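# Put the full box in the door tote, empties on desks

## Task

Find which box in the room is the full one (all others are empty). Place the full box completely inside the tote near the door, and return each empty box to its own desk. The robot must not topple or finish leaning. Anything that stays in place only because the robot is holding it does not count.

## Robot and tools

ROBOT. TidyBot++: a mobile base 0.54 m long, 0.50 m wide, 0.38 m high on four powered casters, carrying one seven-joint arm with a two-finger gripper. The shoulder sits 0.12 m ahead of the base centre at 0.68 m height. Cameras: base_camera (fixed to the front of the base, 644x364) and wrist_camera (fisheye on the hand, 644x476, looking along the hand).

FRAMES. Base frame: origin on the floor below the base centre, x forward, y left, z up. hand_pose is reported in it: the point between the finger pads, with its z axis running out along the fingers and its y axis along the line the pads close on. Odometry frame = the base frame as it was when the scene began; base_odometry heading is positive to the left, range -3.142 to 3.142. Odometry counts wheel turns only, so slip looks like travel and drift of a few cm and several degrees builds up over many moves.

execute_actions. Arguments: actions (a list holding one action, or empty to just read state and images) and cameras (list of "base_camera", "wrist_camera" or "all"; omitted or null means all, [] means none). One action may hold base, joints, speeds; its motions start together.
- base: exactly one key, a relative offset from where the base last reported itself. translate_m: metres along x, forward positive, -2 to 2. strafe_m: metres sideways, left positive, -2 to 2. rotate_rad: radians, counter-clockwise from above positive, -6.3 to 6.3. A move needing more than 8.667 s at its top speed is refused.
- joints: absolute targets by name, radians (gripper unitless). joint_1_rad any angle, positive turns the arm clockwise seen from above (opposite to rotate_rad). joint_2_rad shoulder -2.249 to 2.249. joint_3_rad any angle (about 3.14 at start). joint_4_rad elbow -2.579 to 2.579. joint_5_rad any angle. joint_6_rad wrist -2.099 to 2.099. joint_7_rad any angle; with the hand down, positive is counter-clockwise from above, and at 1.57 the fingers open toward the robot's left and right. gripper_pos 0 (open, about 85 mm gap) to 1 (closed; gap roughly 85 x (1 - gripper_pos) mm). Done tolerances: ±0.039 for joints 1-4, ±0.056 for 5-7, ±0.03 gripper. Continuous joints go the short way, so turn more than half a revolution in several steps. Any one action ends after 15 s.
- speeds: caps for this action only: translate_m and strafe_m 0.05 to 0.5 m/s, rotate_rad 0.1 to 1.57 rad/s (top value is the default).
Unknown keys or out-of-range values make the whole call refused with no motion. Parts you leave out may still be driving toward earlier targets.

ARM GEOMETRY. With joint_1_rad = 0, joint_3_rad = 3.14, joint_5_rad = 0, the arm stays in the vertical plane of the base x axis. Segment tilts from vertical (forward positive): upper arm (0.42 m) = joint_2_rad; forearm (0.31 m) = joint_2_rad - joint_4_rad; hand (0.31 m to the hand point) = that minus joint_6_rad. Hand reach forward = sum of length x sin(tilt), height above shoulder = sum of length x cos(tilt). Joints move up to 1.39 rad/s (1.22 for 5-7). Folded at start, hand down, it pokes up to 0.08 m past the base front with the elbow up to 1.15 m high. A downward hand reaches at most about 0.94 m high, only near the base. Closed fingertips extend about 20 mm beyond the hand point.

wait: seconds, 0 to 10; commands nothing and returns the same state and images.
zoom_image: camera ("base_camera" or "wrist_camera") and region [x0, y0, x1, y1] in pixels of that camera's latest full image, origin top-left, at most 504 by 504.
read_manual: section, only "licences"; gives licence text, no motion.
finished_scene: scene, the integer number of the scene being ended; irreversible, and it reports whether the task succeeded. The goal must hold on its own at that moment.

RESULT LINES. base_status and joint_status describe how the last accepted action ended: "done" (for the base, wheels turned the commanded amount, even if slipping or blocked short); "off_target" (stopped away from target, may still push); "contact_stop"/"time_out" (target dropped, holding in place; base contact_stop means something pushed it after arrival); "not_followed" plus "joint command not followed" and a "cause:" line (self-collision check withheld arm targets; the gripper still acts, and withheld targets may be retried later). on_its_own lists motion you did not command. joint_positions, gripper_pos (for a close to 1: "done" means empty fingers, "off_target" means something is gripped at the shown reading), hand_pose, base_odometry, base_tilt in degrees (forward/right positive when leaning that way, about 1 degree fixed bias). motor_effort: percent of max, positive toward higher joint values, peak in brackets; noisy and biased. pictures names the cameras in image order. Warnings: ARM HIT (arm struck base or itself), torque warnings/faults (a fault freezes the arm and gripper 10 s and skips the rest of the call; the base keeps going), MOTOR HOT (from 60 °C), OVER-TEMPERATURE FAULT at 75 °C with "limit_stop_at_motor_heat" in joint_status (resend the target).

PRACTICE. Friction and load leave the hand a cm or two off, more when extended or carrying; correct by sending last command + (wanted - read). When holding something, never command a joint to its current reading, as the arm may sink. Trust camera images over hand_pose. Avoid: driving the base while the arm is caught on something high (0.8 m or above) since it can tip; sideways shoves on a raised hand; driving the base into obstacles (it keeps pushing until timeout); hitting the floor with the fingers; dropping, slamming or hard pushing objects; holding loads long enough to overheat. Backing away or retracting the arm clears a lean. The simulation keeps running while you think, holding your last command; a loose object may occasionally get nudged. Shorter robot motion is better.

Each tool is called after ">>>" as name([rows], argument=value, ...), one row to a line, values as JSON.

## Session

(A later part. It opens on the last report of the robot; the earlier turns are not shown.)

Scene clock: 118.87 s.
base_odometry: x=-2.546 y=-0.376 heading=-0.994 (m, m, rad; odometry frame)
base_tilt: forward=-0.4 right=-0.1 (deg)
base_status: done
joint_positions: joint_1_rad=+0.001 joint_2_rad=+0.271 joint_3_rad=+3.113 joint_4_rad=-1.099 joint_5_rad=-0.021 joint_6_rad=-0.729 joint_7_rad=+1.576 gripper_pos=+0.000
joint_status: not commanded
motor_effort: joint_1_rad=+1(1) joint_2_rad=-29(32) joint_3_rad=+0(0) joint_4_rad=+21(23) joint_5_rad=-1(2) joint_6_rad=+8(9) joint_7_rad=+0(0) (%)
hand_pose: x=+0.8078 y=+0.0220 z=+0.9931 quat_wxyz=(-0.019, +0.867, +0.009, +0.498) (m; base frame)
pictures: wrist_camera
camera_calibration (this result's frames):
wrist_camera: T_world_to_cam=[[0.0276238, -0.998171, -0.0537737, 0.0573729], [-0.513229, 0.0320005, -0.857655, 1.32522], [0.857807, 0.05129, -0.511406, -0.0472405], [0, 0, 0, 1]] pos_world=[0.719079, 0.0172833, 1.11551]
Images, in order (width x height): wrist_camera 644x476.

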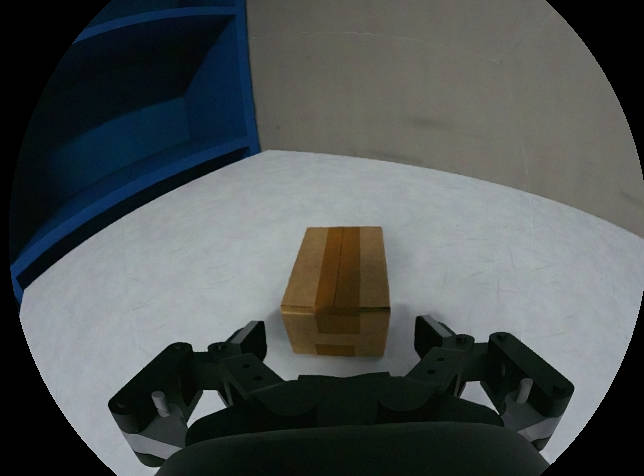

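>>> execute_actions([
  {"base":{"translate_m":0.075},"speeds":{"translate_m":0.1}},
], cameras=["wrist_camera"])

>>> execute_actions([
  {"joints":{"gripper_pos":1.0}},
], cameras=[])

>>> execute_actions([
  {"joints":{"joint_2_rad":0.22}},
], cameras=["wrist_camera"])

Scene clock: 120.50 s.
base_odometry: x=-2.505 y=-0.439 heading=-0.994 (m, m, rad; odometry frame)
base_tilt: forward=-0.4 right=-0.1 (deg)
base_status: done
joint_positions: joint_1_rad=+0.001 joint_2_rad=+0.268 joint_3_rad=+3.113 joint_4_rad=-1.099 joint_5_rad=-0.021 joint_6_rad=-0.728 joint_7_rad=+1.576 gripper_pos=+0.000
joint_status: not commanded
motor_effort: joint_1_rad=+0(2) joint_2_rad=-29(31) joint_3_rad=+0(0) joint_4_rad=+22(22) joint_5_rad=-2(1) joint_6_rad=+8(9) joint_7_rad=+0(0) (%)
hand_pose: x=+0.8071 y=+0.0220 z=+0.9956 quat_wxyz=(-0.019, +0.866, +0.009, +0.500) (m; base frame)
pictures: wrist_camera
camera_calibration (this result's frames):
wrist_camera: T_world_to_cam=[[0.027828, -0.998169, -0.0536968, 0.0572842], [-0.509457, 0.0320553, -0.859899, 1.32625], [0.860046, 0.0512855, -0.507632, -0.0509231], [0, 0, 0, 1]] pos_world=[0.71787, 0.0172776, 1.11767]
Images, in order (width x height): wrist_camera 644x476.

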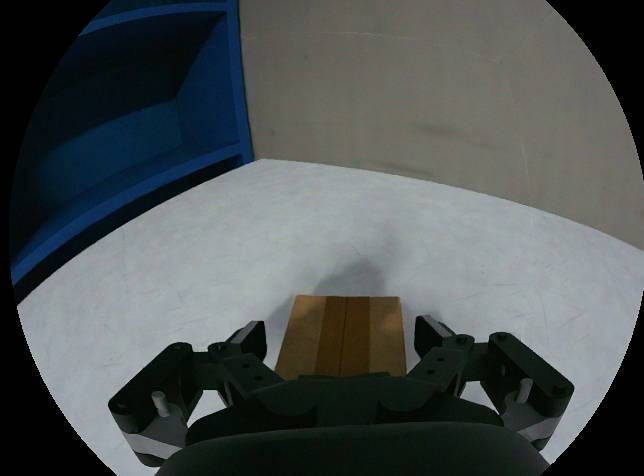

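Scene clock: 121.60 s.
base_odometry: x=-2.505 y=-0.439 heading=-0.994 (m, m, rad; odometry frame)
base_tilt: forward=-0.4 right=-0.1 (deg)
base_status: not commanded
joint_positions: joint_1_rad=+0.001 joint_2_rad=+0.264 joint_3_rad=+3.113 joint_4_rad=-1.096 joint_5_rad=-0.021 joint_6_rad=-0.724 joint_7_rad=+1.576 gripper_pos=+0.333
joint_status: gripper_pos off_target (ended at +0.333, target +1.000)
motor_effort: joint_1_rad=+1(1) joint_2_rad=-27(30) joint_3_rad=+0(2) joint_4_rad=+20(24) joint_5_rad=-1(1) joint_6_rad=+8(10) joint_7_rad=+0(1) (%)
hand_pose: x=+0.8066 y=+0.0220 z=+1.0010 quat_wxyz=(-0.019, +0.863, +0.009, +0.504) (m; base frame)
pictures: none
No camera images: the call's "cameras" was empty. Leave "cameras" out to get every camera's image.

Scene clock: 122.43 s.
base_odometry: x=-2.505 y=-0.439 heading=-0.994 (m, m, rad; odometry frame)
base_tilt: forward=-0.4 right=-0.1 (deg)
base_status: not commanded
joint_positions: joint_1_rad=+0.001 joint_2_rad=+0.249 joint_3_rad=+3.113 joint_4_rad=-1.098 joint_5_rad=-0.021 joint_6_rad=-0.724 joint_7_rad=+1.576 gripper_pos=+0.333
joint_status: all done
motor_effort: joint_1_rad=+0(0) joint_2_rad=-31(34) joint_3_rad=+0(0) joint_4_rad=+25(25) joint_5_rad=-1(2) joint_6_rad=+11(11) joint_7_rad=+0(1) (%)
hand_pose: x=+0.8015 y=+0.0220 z=+1.0106 quat_wxyz=(-0.019, +0.860, +0.009, +0.510) (m; base frame)
pictures: wrist_camera
camera_calibration (this result's frames):
wrist_camera: T_world_to_cam=[[0.028972, -0.998167, -0.0531374, 0.0567301], [-0.488615, 0.0322337, -0.871904, 1.33166], [0.872019, 0.0512245, -0.486785, -0.0691241], [0, 0, 0, 1]] pos_world=[0.7093, 0.0172428, 1.13044]
Images, in order (width x height): wrist_camera 644x476.

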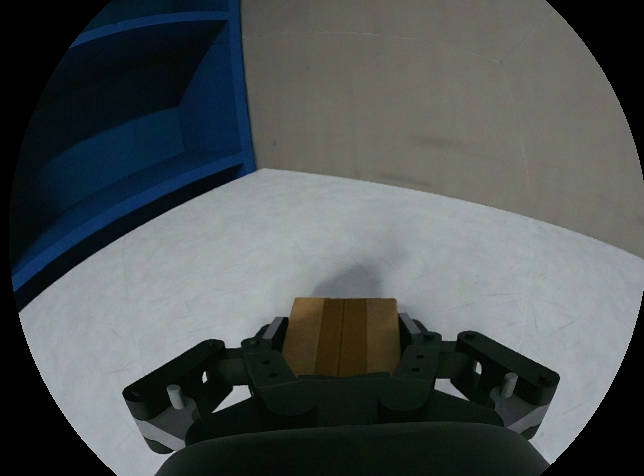

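>>> execute_actions([
  {"joints":{"joint_2_rad":0.05}},
], cameras=[])

>>> execute_actions([
  {"base":{"translate_m":-0.45},"speeds":{"translate_m":0.3}},
], cameras=[])

>>> execute_actions([
  {"base":{"rotate_rad":-2.05},"joints":{"joint_2_rad":-0.3,"joint_4_rad":-2.0,"joint_6_rad":-0.6},"speeds":{"rotate_rad":0.8}},
])

Scene clock: 124.23 s.
base_odometry: x=-2.505 y=-0.439 heading=-0.994 (m, m, rad; odometry frame)
base_tilt: forward=-0.4 right=-0.1 (deg)
base_status: not commanded
joint_positions: joint_1_rad=+0.001 joint_2_rad=+0.061 joint_3_rad=+3.113 joint_4_rad=-1.098 joint_5_rad=-0.021 joint_6_rad=-0.724 joint_7_rad=+1.576 gripper_pos=+0.333
joint_status: all done
motor_effort: joint_1_rad=+2(1) joint_2_rad=-24(34) joint_3_rad=+1(0) joint_4_rad=+24(25) joint_5_rad=-1(1) joint_6_rad=+11(11) joint_7_rad=+0(0) (%)
hand_pose: x=+0.7282 y=+0.0220 z=+1.1321 quat_wxyz=(-0.018, +0.808, +0.011, +0.588) (m; base frame)
pictures: none
No camera images: the call's "cameras" was empty. Leave "cameras" out to get every camera's image.

Scene clock: 126.73 s.
base_odometry: x=-2.750 y=-0.061 heading=-0.994 (m, m, rad; odometry frame)
base_tilt: forward=-0.4 right=-0.1 (deg)
base_status: done
joint_positions: joint_1_rad=+0.001 joint_2_rad=+0.062 joint_3_rad=+3.113 joint_4_rad=-1.098 joint_5_rad=-0.021 joint_6_rad=-0.724 joint_7_rad=+1.576 gripper_pos=+0.333
joint_status: not commanded
motor_effort: joint_1_rad=+1(3) joint_2_rad=-24(28) joint_3_rad=+0(3) joint_4_rad=+24(25) joint_5_rad=+0(2) joint_6_rad=+12(12) joint_7_rad=+0(0) (%)
hand_pose: x=+0.7286 y=+0.0219 z=+1.1315 quat_wxyz=(-0.018, +0.809, +0.011, +0.588) (m; base frame)
pictures: none
No camera images: the call's "cameras" was empty. Leave "cameras" out to get every camera's image.

Scene clock: 130.13 s.
base_odometry: x=-2.750 y=-0.061 heading=-3.044 (m, m, rad; odometry frame)
base_tilt: forward=-0.5 right=-0.1 (deg)
base_status: done
joint_positions: joint_1_rad=-0.003 joint_2_rad=-0.280 joint_3_rad=+3.109 joint_4_rad=-2.003 joint_5_rad=-0.025 joint_6_rad=-0.601 joint_7_rad=+1.576 gripper_pos=+0.333
joint_status: all done
motor_effort: joint_1_rad=+1(7) joint_2_rad=-12(25) joint_3_rad=+1(7) joint_4_rad=+23(28) joint_5_rad=-1(7) joint_6_rad=+9(11) joint_7_rad=+0(2) (%)
hand_pose: x=+0.5396 y=+0.0216 z=+0.8254 quat_wxyz=(-0.012, +0.917, +0.013, +0.397) (m; base frame)
pictures: base_camera, wrist_camera
camera_calibration (this result's frames):
wrist_camera: T_world_to_cam=[[0.021266, -0.998984, -0.0397289, 0.0472059], [-0.69136, 0.0140108, -0.722374, 1.02864], [0.722197, 0.042829, -0.69036, 0.318183], [0, 0, 0, 1]] pos_world=[0.480369, 0.0191183, 0.964602]
Images, in order (width x height): base_camera 644x364, wrist_camera 644x476.

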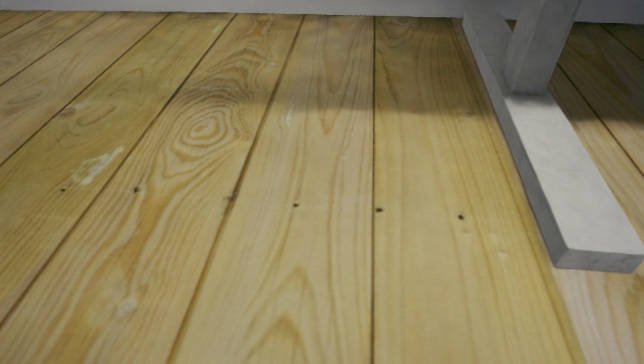

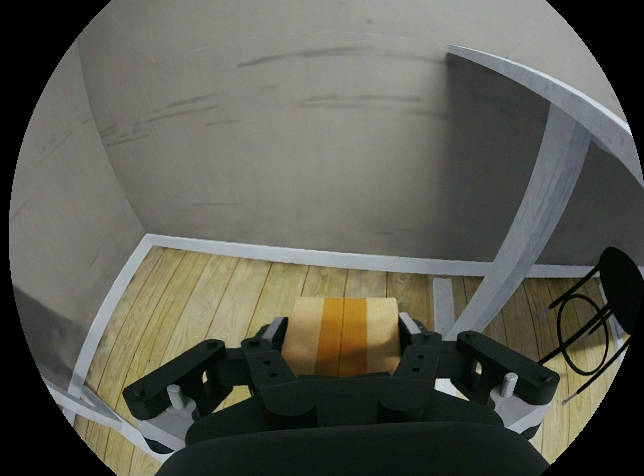

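>>> execute_actions([
  {"base":{"translate_m":-0.55},"joints":{"joint_2_rad":-0.3,"joint_4_rad":-2.3,"joint_6_rad":-0.6}},
], cameras=[])

>>> execute_actions([
  {"base":{"rotate_rad":-1.6},"speeds":{"rotate_rad":1.0}},
])

Scene clock: 133.20 s.
base_odometry: x=-2.203 y=-0.008 heading=-3.045 (m, m, rad; odometry frame)
base_tilt: forward=-0.5 right=-0.1 (deg)
base_status: done
joint_positions: joint_1_rad=-0.003 joint_2_rad=-0.291 joint_3_rad=+3.109 joint_4_rad=-2.293 joint_5_rad=-0.025 joint_6_rad=-0.601 joint_7_rad=+1.576 gripper_pos=+0.333
joint_status: all done
motor_effort: joint_1_rad=+1(1) joint_2_rad=-9(16) joint_3_rad=+1(1) joint_4_rad=+21(24) joint_5_rad=+0(1) joint_6_rad=+6(8) joint_7_rad=+0(0) (%)
hand_pose: x=+0.4430 y=+0.0170 z=+0.6862 quat_wxyz=(-0.009, +0.964, +0.012, +0.266) (m; base frame)
pictures: none
No camera images: the call's "cameras" was empty. Leave "cameras" out to get every camera's image.

Scene clock: 135.77 s.
base_odometry: x=-2.203 y=-0.008 heading=+1.639 (m, m, rad; odometry frame)
base_tilt: forward=-0.4 right=-0.1 (deg)
base_status: done
joint_positions: joint_1_rad=-0.003 joint_2_rad=-0.291 joint_3_rad=+3.109 joint_4_rad=-2.293 joint_5_rad=-0.025 joint_6_rad=-0.601 joint_7_rad=+1.576 gripper_pos=+0.333
joint_status: not commanded
motor_effort: joint_1_rad=+1(2) joint_2_rad=-8(8) joint_3_rad=+1(2) joint_4_rad=+20(20) joint_5_rad=-1(2) joint_6_rad=+6(6) joint_7_rad=+0(0) (%)
hand_pose: x=+0.4430 y=+0.0170 z=+0.6862 quat_wxyz=(-0.009, +0.964, +0.012, +0.266) (m; base frame)
pictures: base_camera, wrist_camera
camera_calibration (this result's frames):
wrist_camera: T_world_to_cam=[[0.00823362, -0.999391, -0.0338952, 0.0408805], [-0.863368, 0.00999675, -0.504476, 0.788086], [0.504508, 0.0334177, -0.86276, 0.506963], [0, 0, 0, 1]] pos_world=[0.424305, 0.0160358, 0.836343]
Images, in order (width x height): base_camera 644x364, wrist_camera 644x476.

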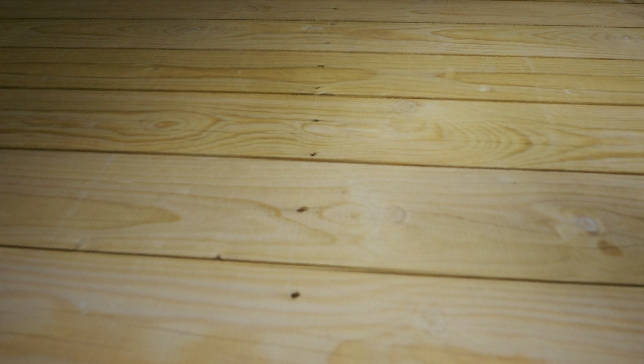

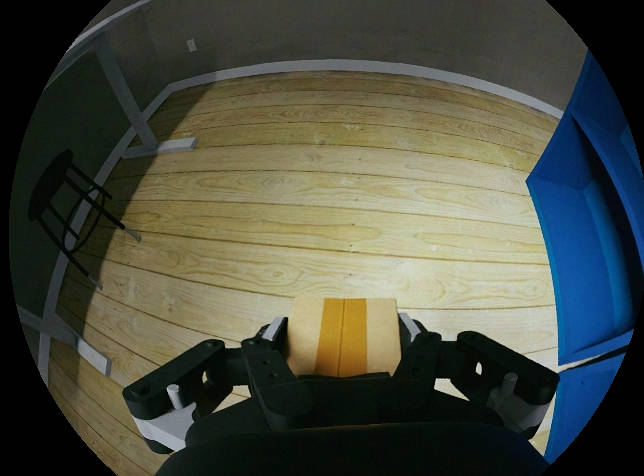

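>>> execute_actions([
  {"base":{"rotate_rad":-0.07}},
], cameras=[])

>>> execute_actions([
  {"base":{"translate_m":1.7}},
], cameras=[])

>>> execute_actions([
  {"base":{"rotate_rad":-1.57},"speeds":{"rotate_rad":1.0}},
])

Scene clock: 136.83 s.
base_odometry: x=-2.203 y=-0.008 heading=+1.569 (m, m, rad; odometry frame)
base_tilt: forward=-0.4 right=-0.1 (deg)
base_status: done
joint_positions: joint_1_rad=-0.002 joint_2_rad=-0.291 joint_3_rad=+3.109 joint_4_rad=-2.293 joint_5_rad=-0.025 joint_6_rad=-0.601 joint_7_rad=+1.576 gripper_pos=+0.333
joint_status: not commanded
motor_effort: joint_1_rad=+1(0) joint_2_rad=-8(8) joint_3_rad=+1(2) joint_4_rad=+20(21) joint_5_rad=-1(3) joint_6_rad=+6(6) joint_7_rad=+0(0) (%)
hand_pose: x=+0.4430 y=+0.0169 z=+0.6862 quat_wxyz=(-0.009, +0.964, +0.012, +0.266) (m; base frame)
pictures: none
No camera images: the call's "cameras" was empty. Leave "cameras" out to get every camera's image.

Scene clock: 141.60 s.
base_odometry: x=-2.198 y=+1.692 heading=+1.568 (m, m, rad; odometry frame)
base_tilt: forward=-0.4 right=-0.1 (deg)
base_status: done
joint_positions: joint_1_rad=-0.002 joint_2_rad=-0.291 joint_3_rad=+3.109 joint_4_rad=-2.293 joint_5_rad=-0.025 joint_6_rad=-0.601 joint_7_rad=+1.576 gripper_pos=+0.333
joint_status: not commanded
motor_effort: joint_1_rad=+1(1) joint_2_rad=-8(11) joint_3_rad=+1(2) joint_4_rad=+20(22) joint_5_rad=-1(1) joint_6_rad=+6(7) joint_7_rad=+0(0) (%)
hand_pose: x=+0.4426 y=+0.0169 z=+0.6859 quat_wxyz=(-0.009, +0.964, +0.012, +0.266) (m; base frame)
pictures: none
No camera images: the call's "cameras" was empty. Leave "cameras" out to get every camera's image.

Scene clock: 144.10 s.
base_odometry: x=-2.198 y=+1.692 heading=-0.002 (m, m, rad; odometry frame)
base_tilt: forward=-0.5 right=-0.1 (deg)
base_status: done
joint_positions: joint_1_rad=-0.002 joint_2_rad=-0.291 joint_3_rad=+3.109 joint_4_rad=-2.293 joint_5_rad=-0.025 joint_6_rad=-0.601 joint_7_rad=+1.576 gripper_pos=+0.333
joint_status: not commanded
motor_effort: joint_1_rad=+0(2) joint_2_rad=-8(9) joint_3_rad=+1(2) joint_4_rad=+20(21) joint_5_rad=-1(2) joint_6_rad=+6(6) joint_7_rad=+0(0) (%)
hand_pose: x=+0.4426 y=+0.0169 z=+0.6859 quat_wxyz=(-0.009, +0.964, +0.012, +0.266) (m; base frame)
pictures: base_camera, wrist_camera
camera_calibration (this result's frames):
wrist_camera: T_world_to_cam=[[0.00793891, -0.999395, -0.0338755, 0.0408879], [-0.863676, 0.0102209, -0.503943, 0.78739], [0.503984, 0.0332582, -0.863072, 0.507328], [0, 0, 0, 1]] pos_world=[0.42404, 0.0159425, 0.836045]
Images, in order (width x height): base_camera 644x364, wrist_camera 644x476.

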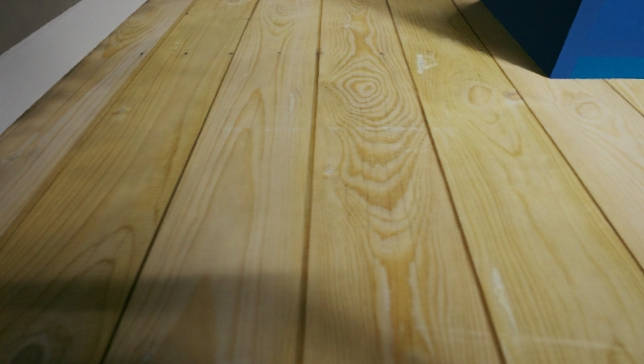

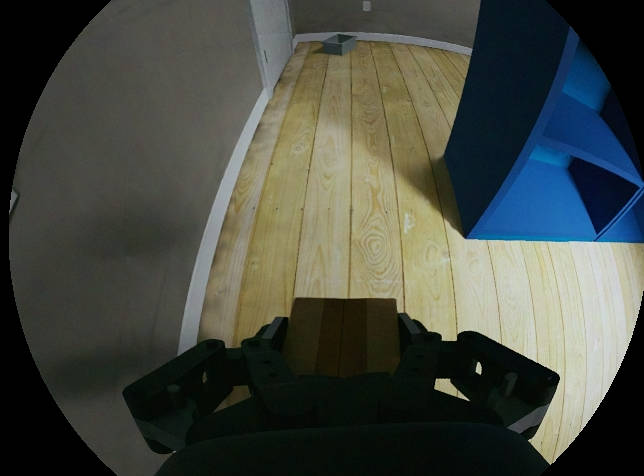

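>>> execute_actions([
  {"base":{"translate_m":1.9}},
])

Scene clock: 149.47 s.
base_odometry: x=-0.298 y=+1.688 heading=-0.002 (m, m, rad; odometry frame)
base_tilt: forward=-0.5 right=-0.1 (deg)
base_status: done
joint_positions: joint_1_rad=-0.002 joint_2_rad=-0.291 joint_3_rad=+3.109 joint_4_rad=-2.294 joint_5_rad=-0.025 joint_6_rad=-0.601 joint_7_rad=+1.576 gripper_pos=+0.333
joint_status: not commanded
motor_effort: joint_1_rad=+1(1) joint_2_rad=-9(10) joint_3_rad=+1(1) joint_4_rad=+20(21) joint_5_rad=-1(1) joint_6_rad=+6(7) joint_7_rad=+0(0) (%)
hand_pose: x=+0.4424 y=+0.0169 z=+0.6858 quat_wxyz=(-0.009, +0.964, +0.012, +0.266) (m; base frame)
pictures: base_camera, wrist_camera
camera_calibration (this result's frames):
wrist_camera: T_world_to_cam=[[0.0079218, -0.999395, -0.033861, 0.0408719], [-0.863853, 0.0102167, -0.503641, 0.786991], [0.503682, 0.0332407, -0.863249, 0.507536], [0, 0, 0, 1]] pos_world=[0.423883, 0.0159359, 0.835875]
Images, in order (width x height): base_camera 644x364, wrist_camera 644x476.

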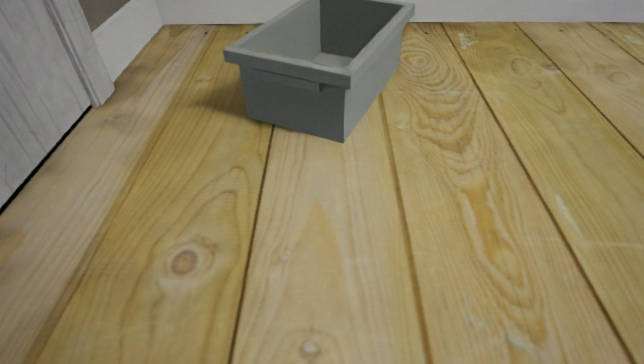

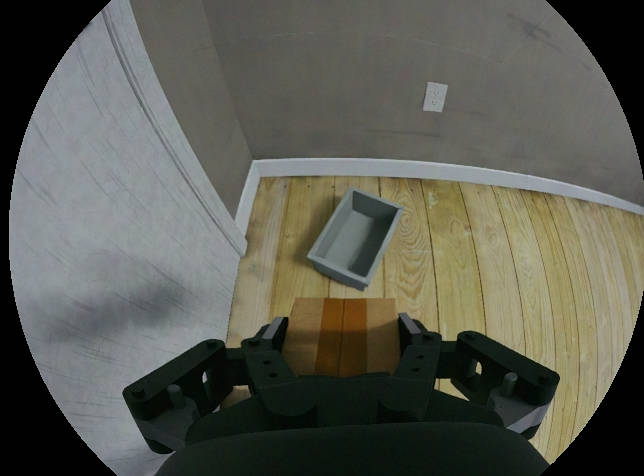

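>>> execute_actions([
  {"base":{"strafe_m":0.11},"joints":{"joint_1_rad":0.22,"joint_2_rad":0.9,"joint_4_rad":-1.2,"joint_6_rad":-0.4},"speeds":{"strafe_m":0.15}},
], cameras=[])

>>> execute_actions([
  {"joints":{"joint_2_rad":1.65,"joint_4_rad":-0.55,"joint_6_rad":-0.35}},
])

Scene clock: 153.40 s.
base_odometry: x=-0.298 y=+1.798 heading=-0.002 (m, m, rad; odometry frame)
base_tilt: forward=-0.4 right=-0.1 (deg)
base_status: done
joint_positions: joint_1_rad=+0.205 joint_2_rad=+0.917 joint_3_rad=+3.109 joint_4_rad=-1.237 joint_5_rad=-0.025 joint_6_rad=-0.432 joint_7_rad=+1.576 gripper_pos=+0.333
joint_status: all done
motor_effort: joint_1_rad=+0(2) joint_2_rad=-46(48) joint_3_rad=-1(1) joint_4_rad=+19(20) joint_5_rad=-2(1) joint_6_rad=+6(7) joint_7_rad=+0(0) (%)
hand_pose: x=+0.8684 y=-0.1304 z=+0.5009 quat_wxyz=(+0.005, +0.956, -0.099, +0.275) (m; base frame)
pictures: none
No camera images: the call's "cameras" was empty. Leave "cameras" out to get every camera's image.

Scene clock: 155.73 s.
base_odometry: x=-0.298 y=+1.798 heading=-0.002 (m, m, rad; odometry frame)
base_tilt: forward=-0.4 right=-0.1 (deg)
base_status: not commanded
joint_positions: joint_1_rad=+0.205 joint_2_rad=+1.668 joint_3_rad=+3.109 joint_4_rad=-0.582 joint_5_rad=-0.025 joint_6_rad=-0.380 joint_7_rad=+1.576 gripper_pos=+0.333
joint_status: all done
motor_effort: joint_1_rad=+1(1) joint_2_rad=-53(57) joint_3_rad=-1(1) joint_4_rad=+18(20) joint_5_rad=-1(1) joint_6_rad=+6(6) joint_7_rad=+0(0) (%)
hand_pose: x=+0.9215 y=-0.1479 z=+0.1727 quat_wxyz=(+0.004, +0.961, -0.112, +0.254) (m; base frame)
pictures: base_camera, wrist_camera
camera_calibration (this result's frames):
wrist_camera: T_world_to_cam=[[-0.237093, -0.968783, -0.072437, 0.0920392], [-0.844071, 0.242339, -0.478347, 0.955822], [0.480969, -0.0522709, -0.875178, -0.160833], [0, 0, 0, 1]] pos_world=[0.905959, -0.150873, 0.323124]
Images, in order (width x height): base_camera 644x364, wrist_camera 644x476.

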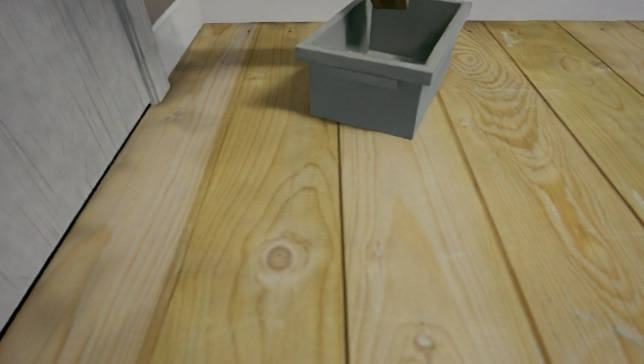

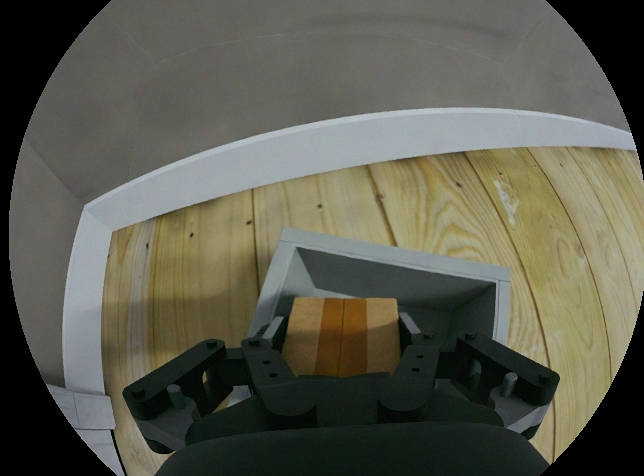

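>>> execute_actions([
  {"base":{"translate_m":-0.05},"speeds":{"translate_m":0.1}},
], cameras=[])

>>> execute_actions([
  {"base":{"strafe_m":-0.03},"joints":{"joint_2_rad":1.72},"speeds":{"strafe_m":0.1}},
])

Scene clock: 157.07 s.
base_odometry: x=-0.348 y=+1.798 heading=-0.002 (m, m, rad; odometry frame)
base_tilt: forward=-0.4 right=-0.1 (deg)
base_status: done
joint_positions: joint_1_rad=+0.207 joint_2_rad=+1.668 joint_3_rad=+3.109 joint_4_rad=-0.579 joint_5_rad=-0.025 joint_6_rad=-0.379 joint_7_rad=+1.576 gripper_pos=+0.333
joint_status: not commanded
motor_effort: joint_1_rad=+1(2) joint_2_rad=-52(54) joint_3_rad=-1(1) joint_4_rad=+18(19) joint_5_rad=-2(1) joint_6_rad=+6(7) joint_7_rad=+0(0) (%)
hand_pose: x=+0.9225 y=-0.1497 z=+0.1737 quat_wxyz=(+0.004, +0.960, -0.113, +0.255) (m; base frame)
pictures: none
No camera images: the call's "cameras" was empty. Leave "cameras" out to get every camera's image.

Scene clock: 158.10 s.
base_odometry: x=-0.348 y=+1.768 heading=-0.002 (m, m, rad; odometry frame)
base_tilt: forward=-0.4 right=-0.1 (deg)
base_status: done
joint_positions: joint_1_rad=+0.219 joint_2_rad=+1.740 joint_3_rad=+3.109 joint_4_rad=-0.574 joint_5_rad=-0.025 joint_6_rad=-0.377 joint_7_rad=+1.576 gripper_pos=+0.333
joint_status: all done
motor_effort: joint_1_rad=+1(5) joint_2_rad=-50(54) joint_3_rad=-1(2) joint_4_rad=+16(18) joint_5_rad=-1(1) joint_6_rad=+5(6) joint_7_rad=+0(0) (%)
hand_pose: x=+0.8864 y=-0.1521 z=+0.1190 quat_wxyz=(+0.003, +0.967, -0.121, +0.224) (m; base frame)
pictures: base_camera, wrist_camera
camera_calibration (this result's frames):
wrist_camera: T_world_to_cam=[[-0.255458, -0.964278, -0.0700649, 0.0924138], [-0.867038, 0.260555, -0.424684, 0.918287], [0.427769, -0.0477398, -0.902627, -0.140015], [0, 0, 0, 1]] pos_world=[0.879692, -0.156836, 0.270075]
Images, in order (width x height): base_camera 644x364, wrist_camera 644x476.

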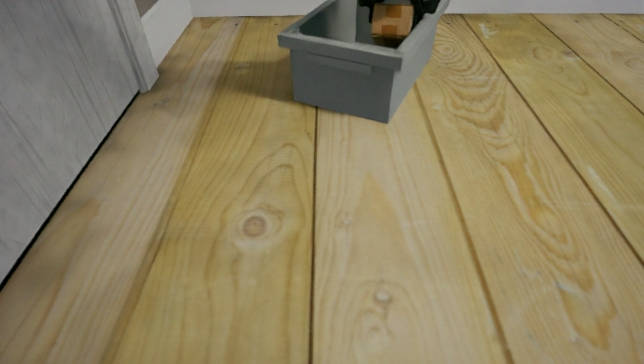

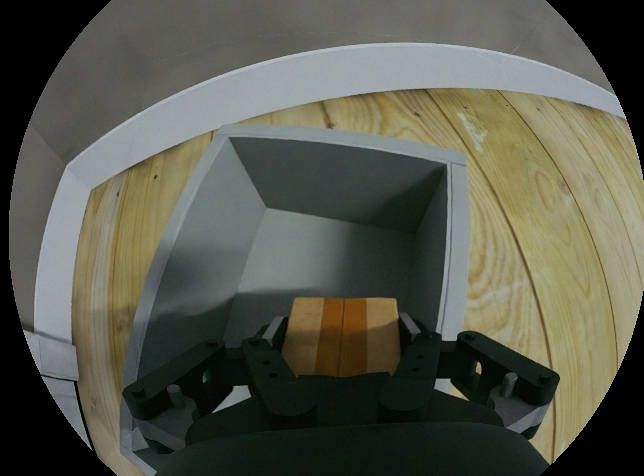

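>>> execute_actions([
  {"joints":{"joint_1_rad":0.185}},
])

Scene clock: 159.03 s.
base_odometry: x=-0.348 y=+1.768 heading=-0.002 (m, m, rad; odometry frame)
base_tilt: forward=-0.4 right=-0.1 (deg)
base_status: not commanded
joint_positions: joint_1_rad=+0.194 joint_2_rad=+1.740 joint_3_rad=+3.109 joint_4_rad=-0.574 joint_5_rad=-0.025 joint_6_rad=-0.377 joint_7_rad=+1.576 gripper_pos=+0.333
joint_status: all done
motor_effort: joint_1_rad=+1(1) joint_2_rad=-51(51) joint_3_rad=-1(2) joint_4_rad=+17(17) joint_5_rad=-1(2) joint_6_rad=+5(6) joint_7_rad=+0(0) (%)
hand_pose: x=+0.8900 y=-0.1325 z=+0.1190 quat_wxyz=(+0.000, +0.968, -0.108, +0.224) (m; base frame)
pictures: base_camera, wrist_camera
camera_calibration (this result's frames):
wrist_camera: T_world_to_cam=[[-0.230811, -0.970473, -0.0700649, 0.0894808], [-0.873394, 0.238383, -0.424684, 0.919044], [0.428846, -0.0368272, -0.902627, -0.140144], [0, 0, 0, 1]] pos_world=[0.883441, -0.137407, 0.270075]
Images, in order (width x height): base_camera 644x364, wrist_camera 644x476.

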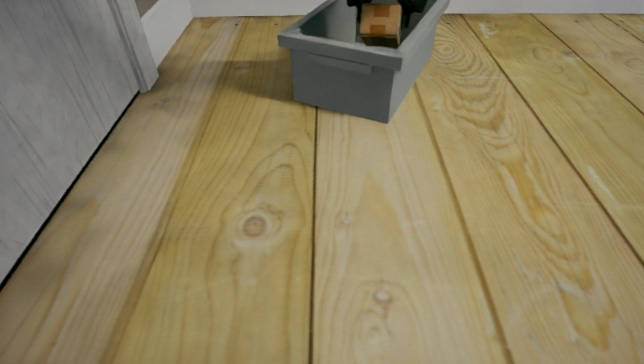

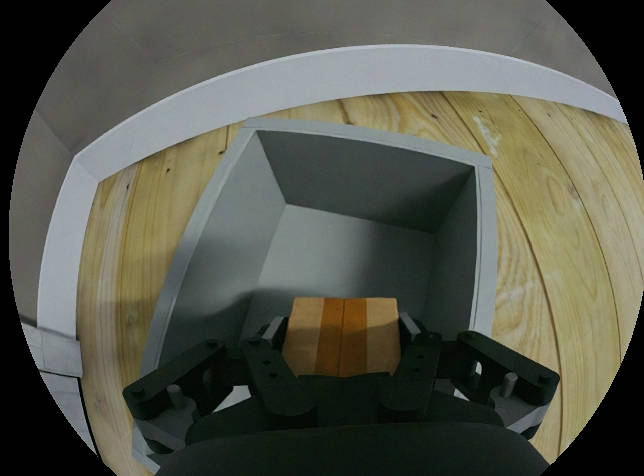

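>>> execute_actions([
  {"base":{"translate_m":0.04},"joints":{"joint_2_rad":1.765},"speeds":{"translate_m":0.05}},
])

Scene clock: 160.60 s.
base_odometry: x=-0.308 y=+1.768 heading=-0.002 (m, m, rad; odometry frame)
base_tilt: forward=-0.4 right=-0.1 (deg)
base_status: done
joint_positions: joint_1_rad=+0.192 joint_2_rad=+1.777 joint_3_rad=+3.109 joint_4_rad=-0.573 joint_5_rad=-0.025 joint_6_rad=-0.376 joint_7_rad=+1.576 gripper_pos=+0.333
joint_status: all done
motor_effort: joint_1_rad=+1(2) joint_2_rad=-50(52) joint_3_rad=-1(1) joint_4_rad=+16(18) joint_5_rad=-1(1) joint_6_rad=+5(6) joint_7_rad=+0(0) (%)
hand_pose: x=+0.8699 y=-0.1271 z=+0.0907 quat_wxyz=(-0.002, +0.972, -0.108, +0.207) (m; base frame)
pictures: base_camera, wrist_camera
camera_calibration (this result's frames):
wrist_camera: T_world_to_cam=[[-0.231513, -0.970411, -0.0685828, 0.0885198], [-0.888062, 0.239596, -0.392351, 0.898136], [0.397174, -0.0299286, -0.917255, -0.12712], [0, 0, 0, 1]] pos_world=[0.868583, -0.133093, 0.241854]
Images, in order (width x height): base_camera 644x364, wrist_camera 644x476.

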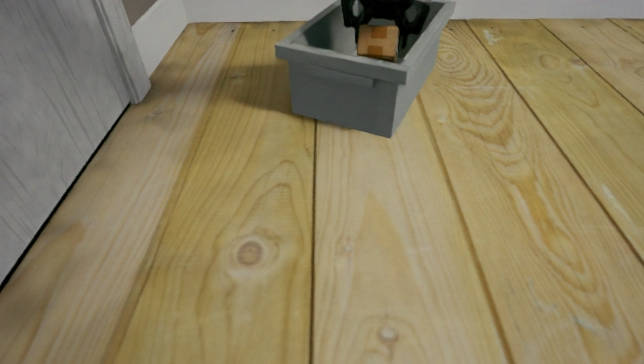

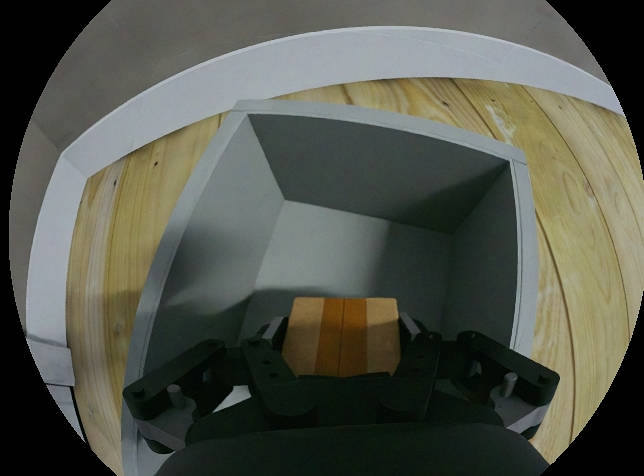

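>>> execute_actions([
  {"base":{"translate_m":0.03},"joints":{"joint_2_rad":1.8},"speeds":{"translate_m":0.05}},
], cameras=[])

>>> execute_actions([
  {"joints":{"gripper_pos":0.12}},
])

Scene clock: 162.00 s.
base_odometry: x=-0.278 y=+1.767 heading=-0.002 (m, m, rad; odometry frame)
base_tilt: forward=-0.4 right=-0.1 (deg)
base_status: done
joint_positions: joint_1_rad=+0.192 joint_2_rad=+1.814 joint_3_rad=+3.109 joint_4_rad=-0.572 joint_5_rad=-0.025 joint_6_rad=-0.376 joint_7_rad=+1.576 gripper_pos=+0.333
joint_status: all done
motor_effort: joint_1_rad=+0(1) joint_2_rad=-49(51) joint_3_rad=-1(2) joint_4_rad=+15(15) joint_5_rad=-2(2) joint_6_rad=+5(5) joint_7_rad=+0(0) (%)
hand_pose: x=+0.8481 y=-0.1229 z=+0.0630 quat_wxyz=(-0.003, +0.976, -0.109, +0.189) (m; base frame)
pictures: none
No camera images: the call's "cameras" was empty. Leave "cameras" out to get every camera's image.

Scene clock: 163.13 s.
base_odometry: x=-0.278 y=+1.767 heading=-0.002 (m, m, rad; odometry frame)
base_tilt: forward=-0.4 right=-0.1 (deg)
base_status: not commanded
joint_positions: joint_1_rad=+0.192 joint_2_rad=+1.805 joint_3_rad=+3.109 joint_4_rad=-0.571 joint_5_rad=-0.025 joint_6_rad=-0.374 joint_7_rad=+1.576 gripper_pos=+0.120
joint_status: all done
motor_effort: joint_1_rad=+1(0) joint_2_rad=-46(50) joint_3_rad=-1(1) joint_4_rad=+13(16) joint_5_rad=-1(2) joint_6_rad=+4(5) joint_7_rad=+0(0) (%)
hand_pose: x=+0.8550 y=-0.1243 z=+0.0706 quat_wxyz=(-0.003, +0.975, -0.109, +0.196) (m; base frame)
pictures: base_camera, wrist_camera
camera_calibration (this result's frames):
wrist_camera: T_world_to_cam=[[-0.233267, -0.970068, -0.0674857, 0.0879093], [-0.89697, 0.241453, -0.37033, 0.882664], [0.37554, -0.0258533, -0.926445, -0.119886], [0, 0, 0, 1]] pos_world=[0.857252, -0.130943, 0.221742]
Images, in order (width x height): base_camera 644x364, wrist_camera 644x476.

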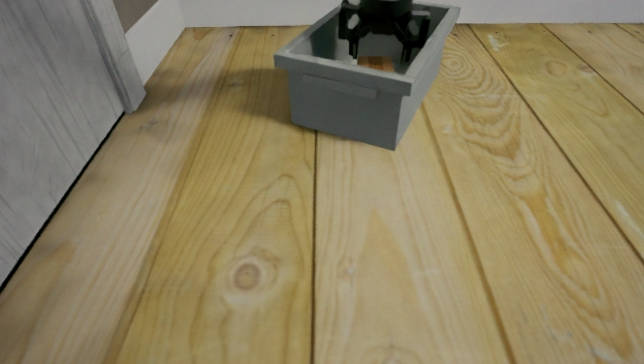

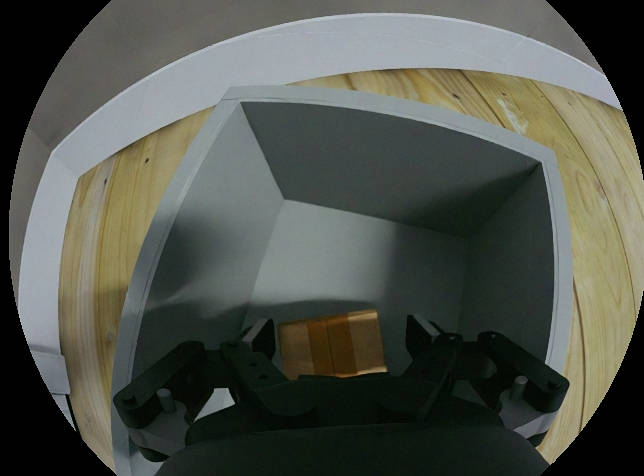

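Released inside. Lift away and check.

>>> execute_actions([
  {"joints":{"joint_2_rad":1.4}},
])

Scene clock: 166.10 s.
base_odometry: x=-0.278 y=+1.767 heading=-0.002 (m, m, rad; odometry frame)
base_tilt: forward=-0.4 right=-0.1 (deg)
base_status: not commanded
joint_positions: joint_1_rad=+0.192 joint_2_rad=+1.405 joint_3_rad=+3.109 joint_4_rad=-0.552 joint_5_rad=-0.025 joint_6_rad=-0.366 joint_7_rad=+1.576 gripper_pos=+0.120
joint_status: all done
motor_effort: joint_1_rad=+1(1) joint_2_rad=-50(54) joint_3_rad=-1(1) joint_4_rad=+19(21) joint_5_rad=-1(2) joint_6_rad=+7(7) joint_7_rad=+0(0) (%)
hand_pose: x=+1.0388 y=-0.1604 z=+0.4213 quat_wxyz=(+0.014, +0.912, -0.098, +0.399) (m; base frame)
pictures: base_camera, wrist_camera
camera_calibration (this result's frames):
wrist_camera: T_world_to_cam=[[-0.202947, -0.975931, -0.079818, 0.092221], [-0.663996, 0.197072, -0.721299, 1.08488], [0.719668, -0.0933863, -0.688009, -0.333736], [0, 0, 0, 1]] pos_world=[0.979248, -0.154963, 0.560267]
Images, in order (width x height): base_camera 644x364, wrist_camera 644x476.

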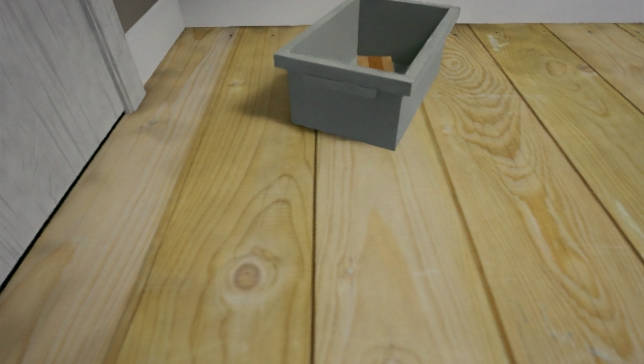

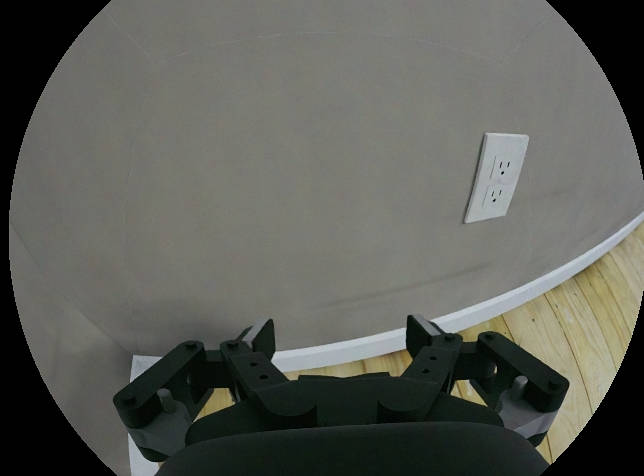

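>>> finished_scene(scene=1)

The scene is finished: the task was done.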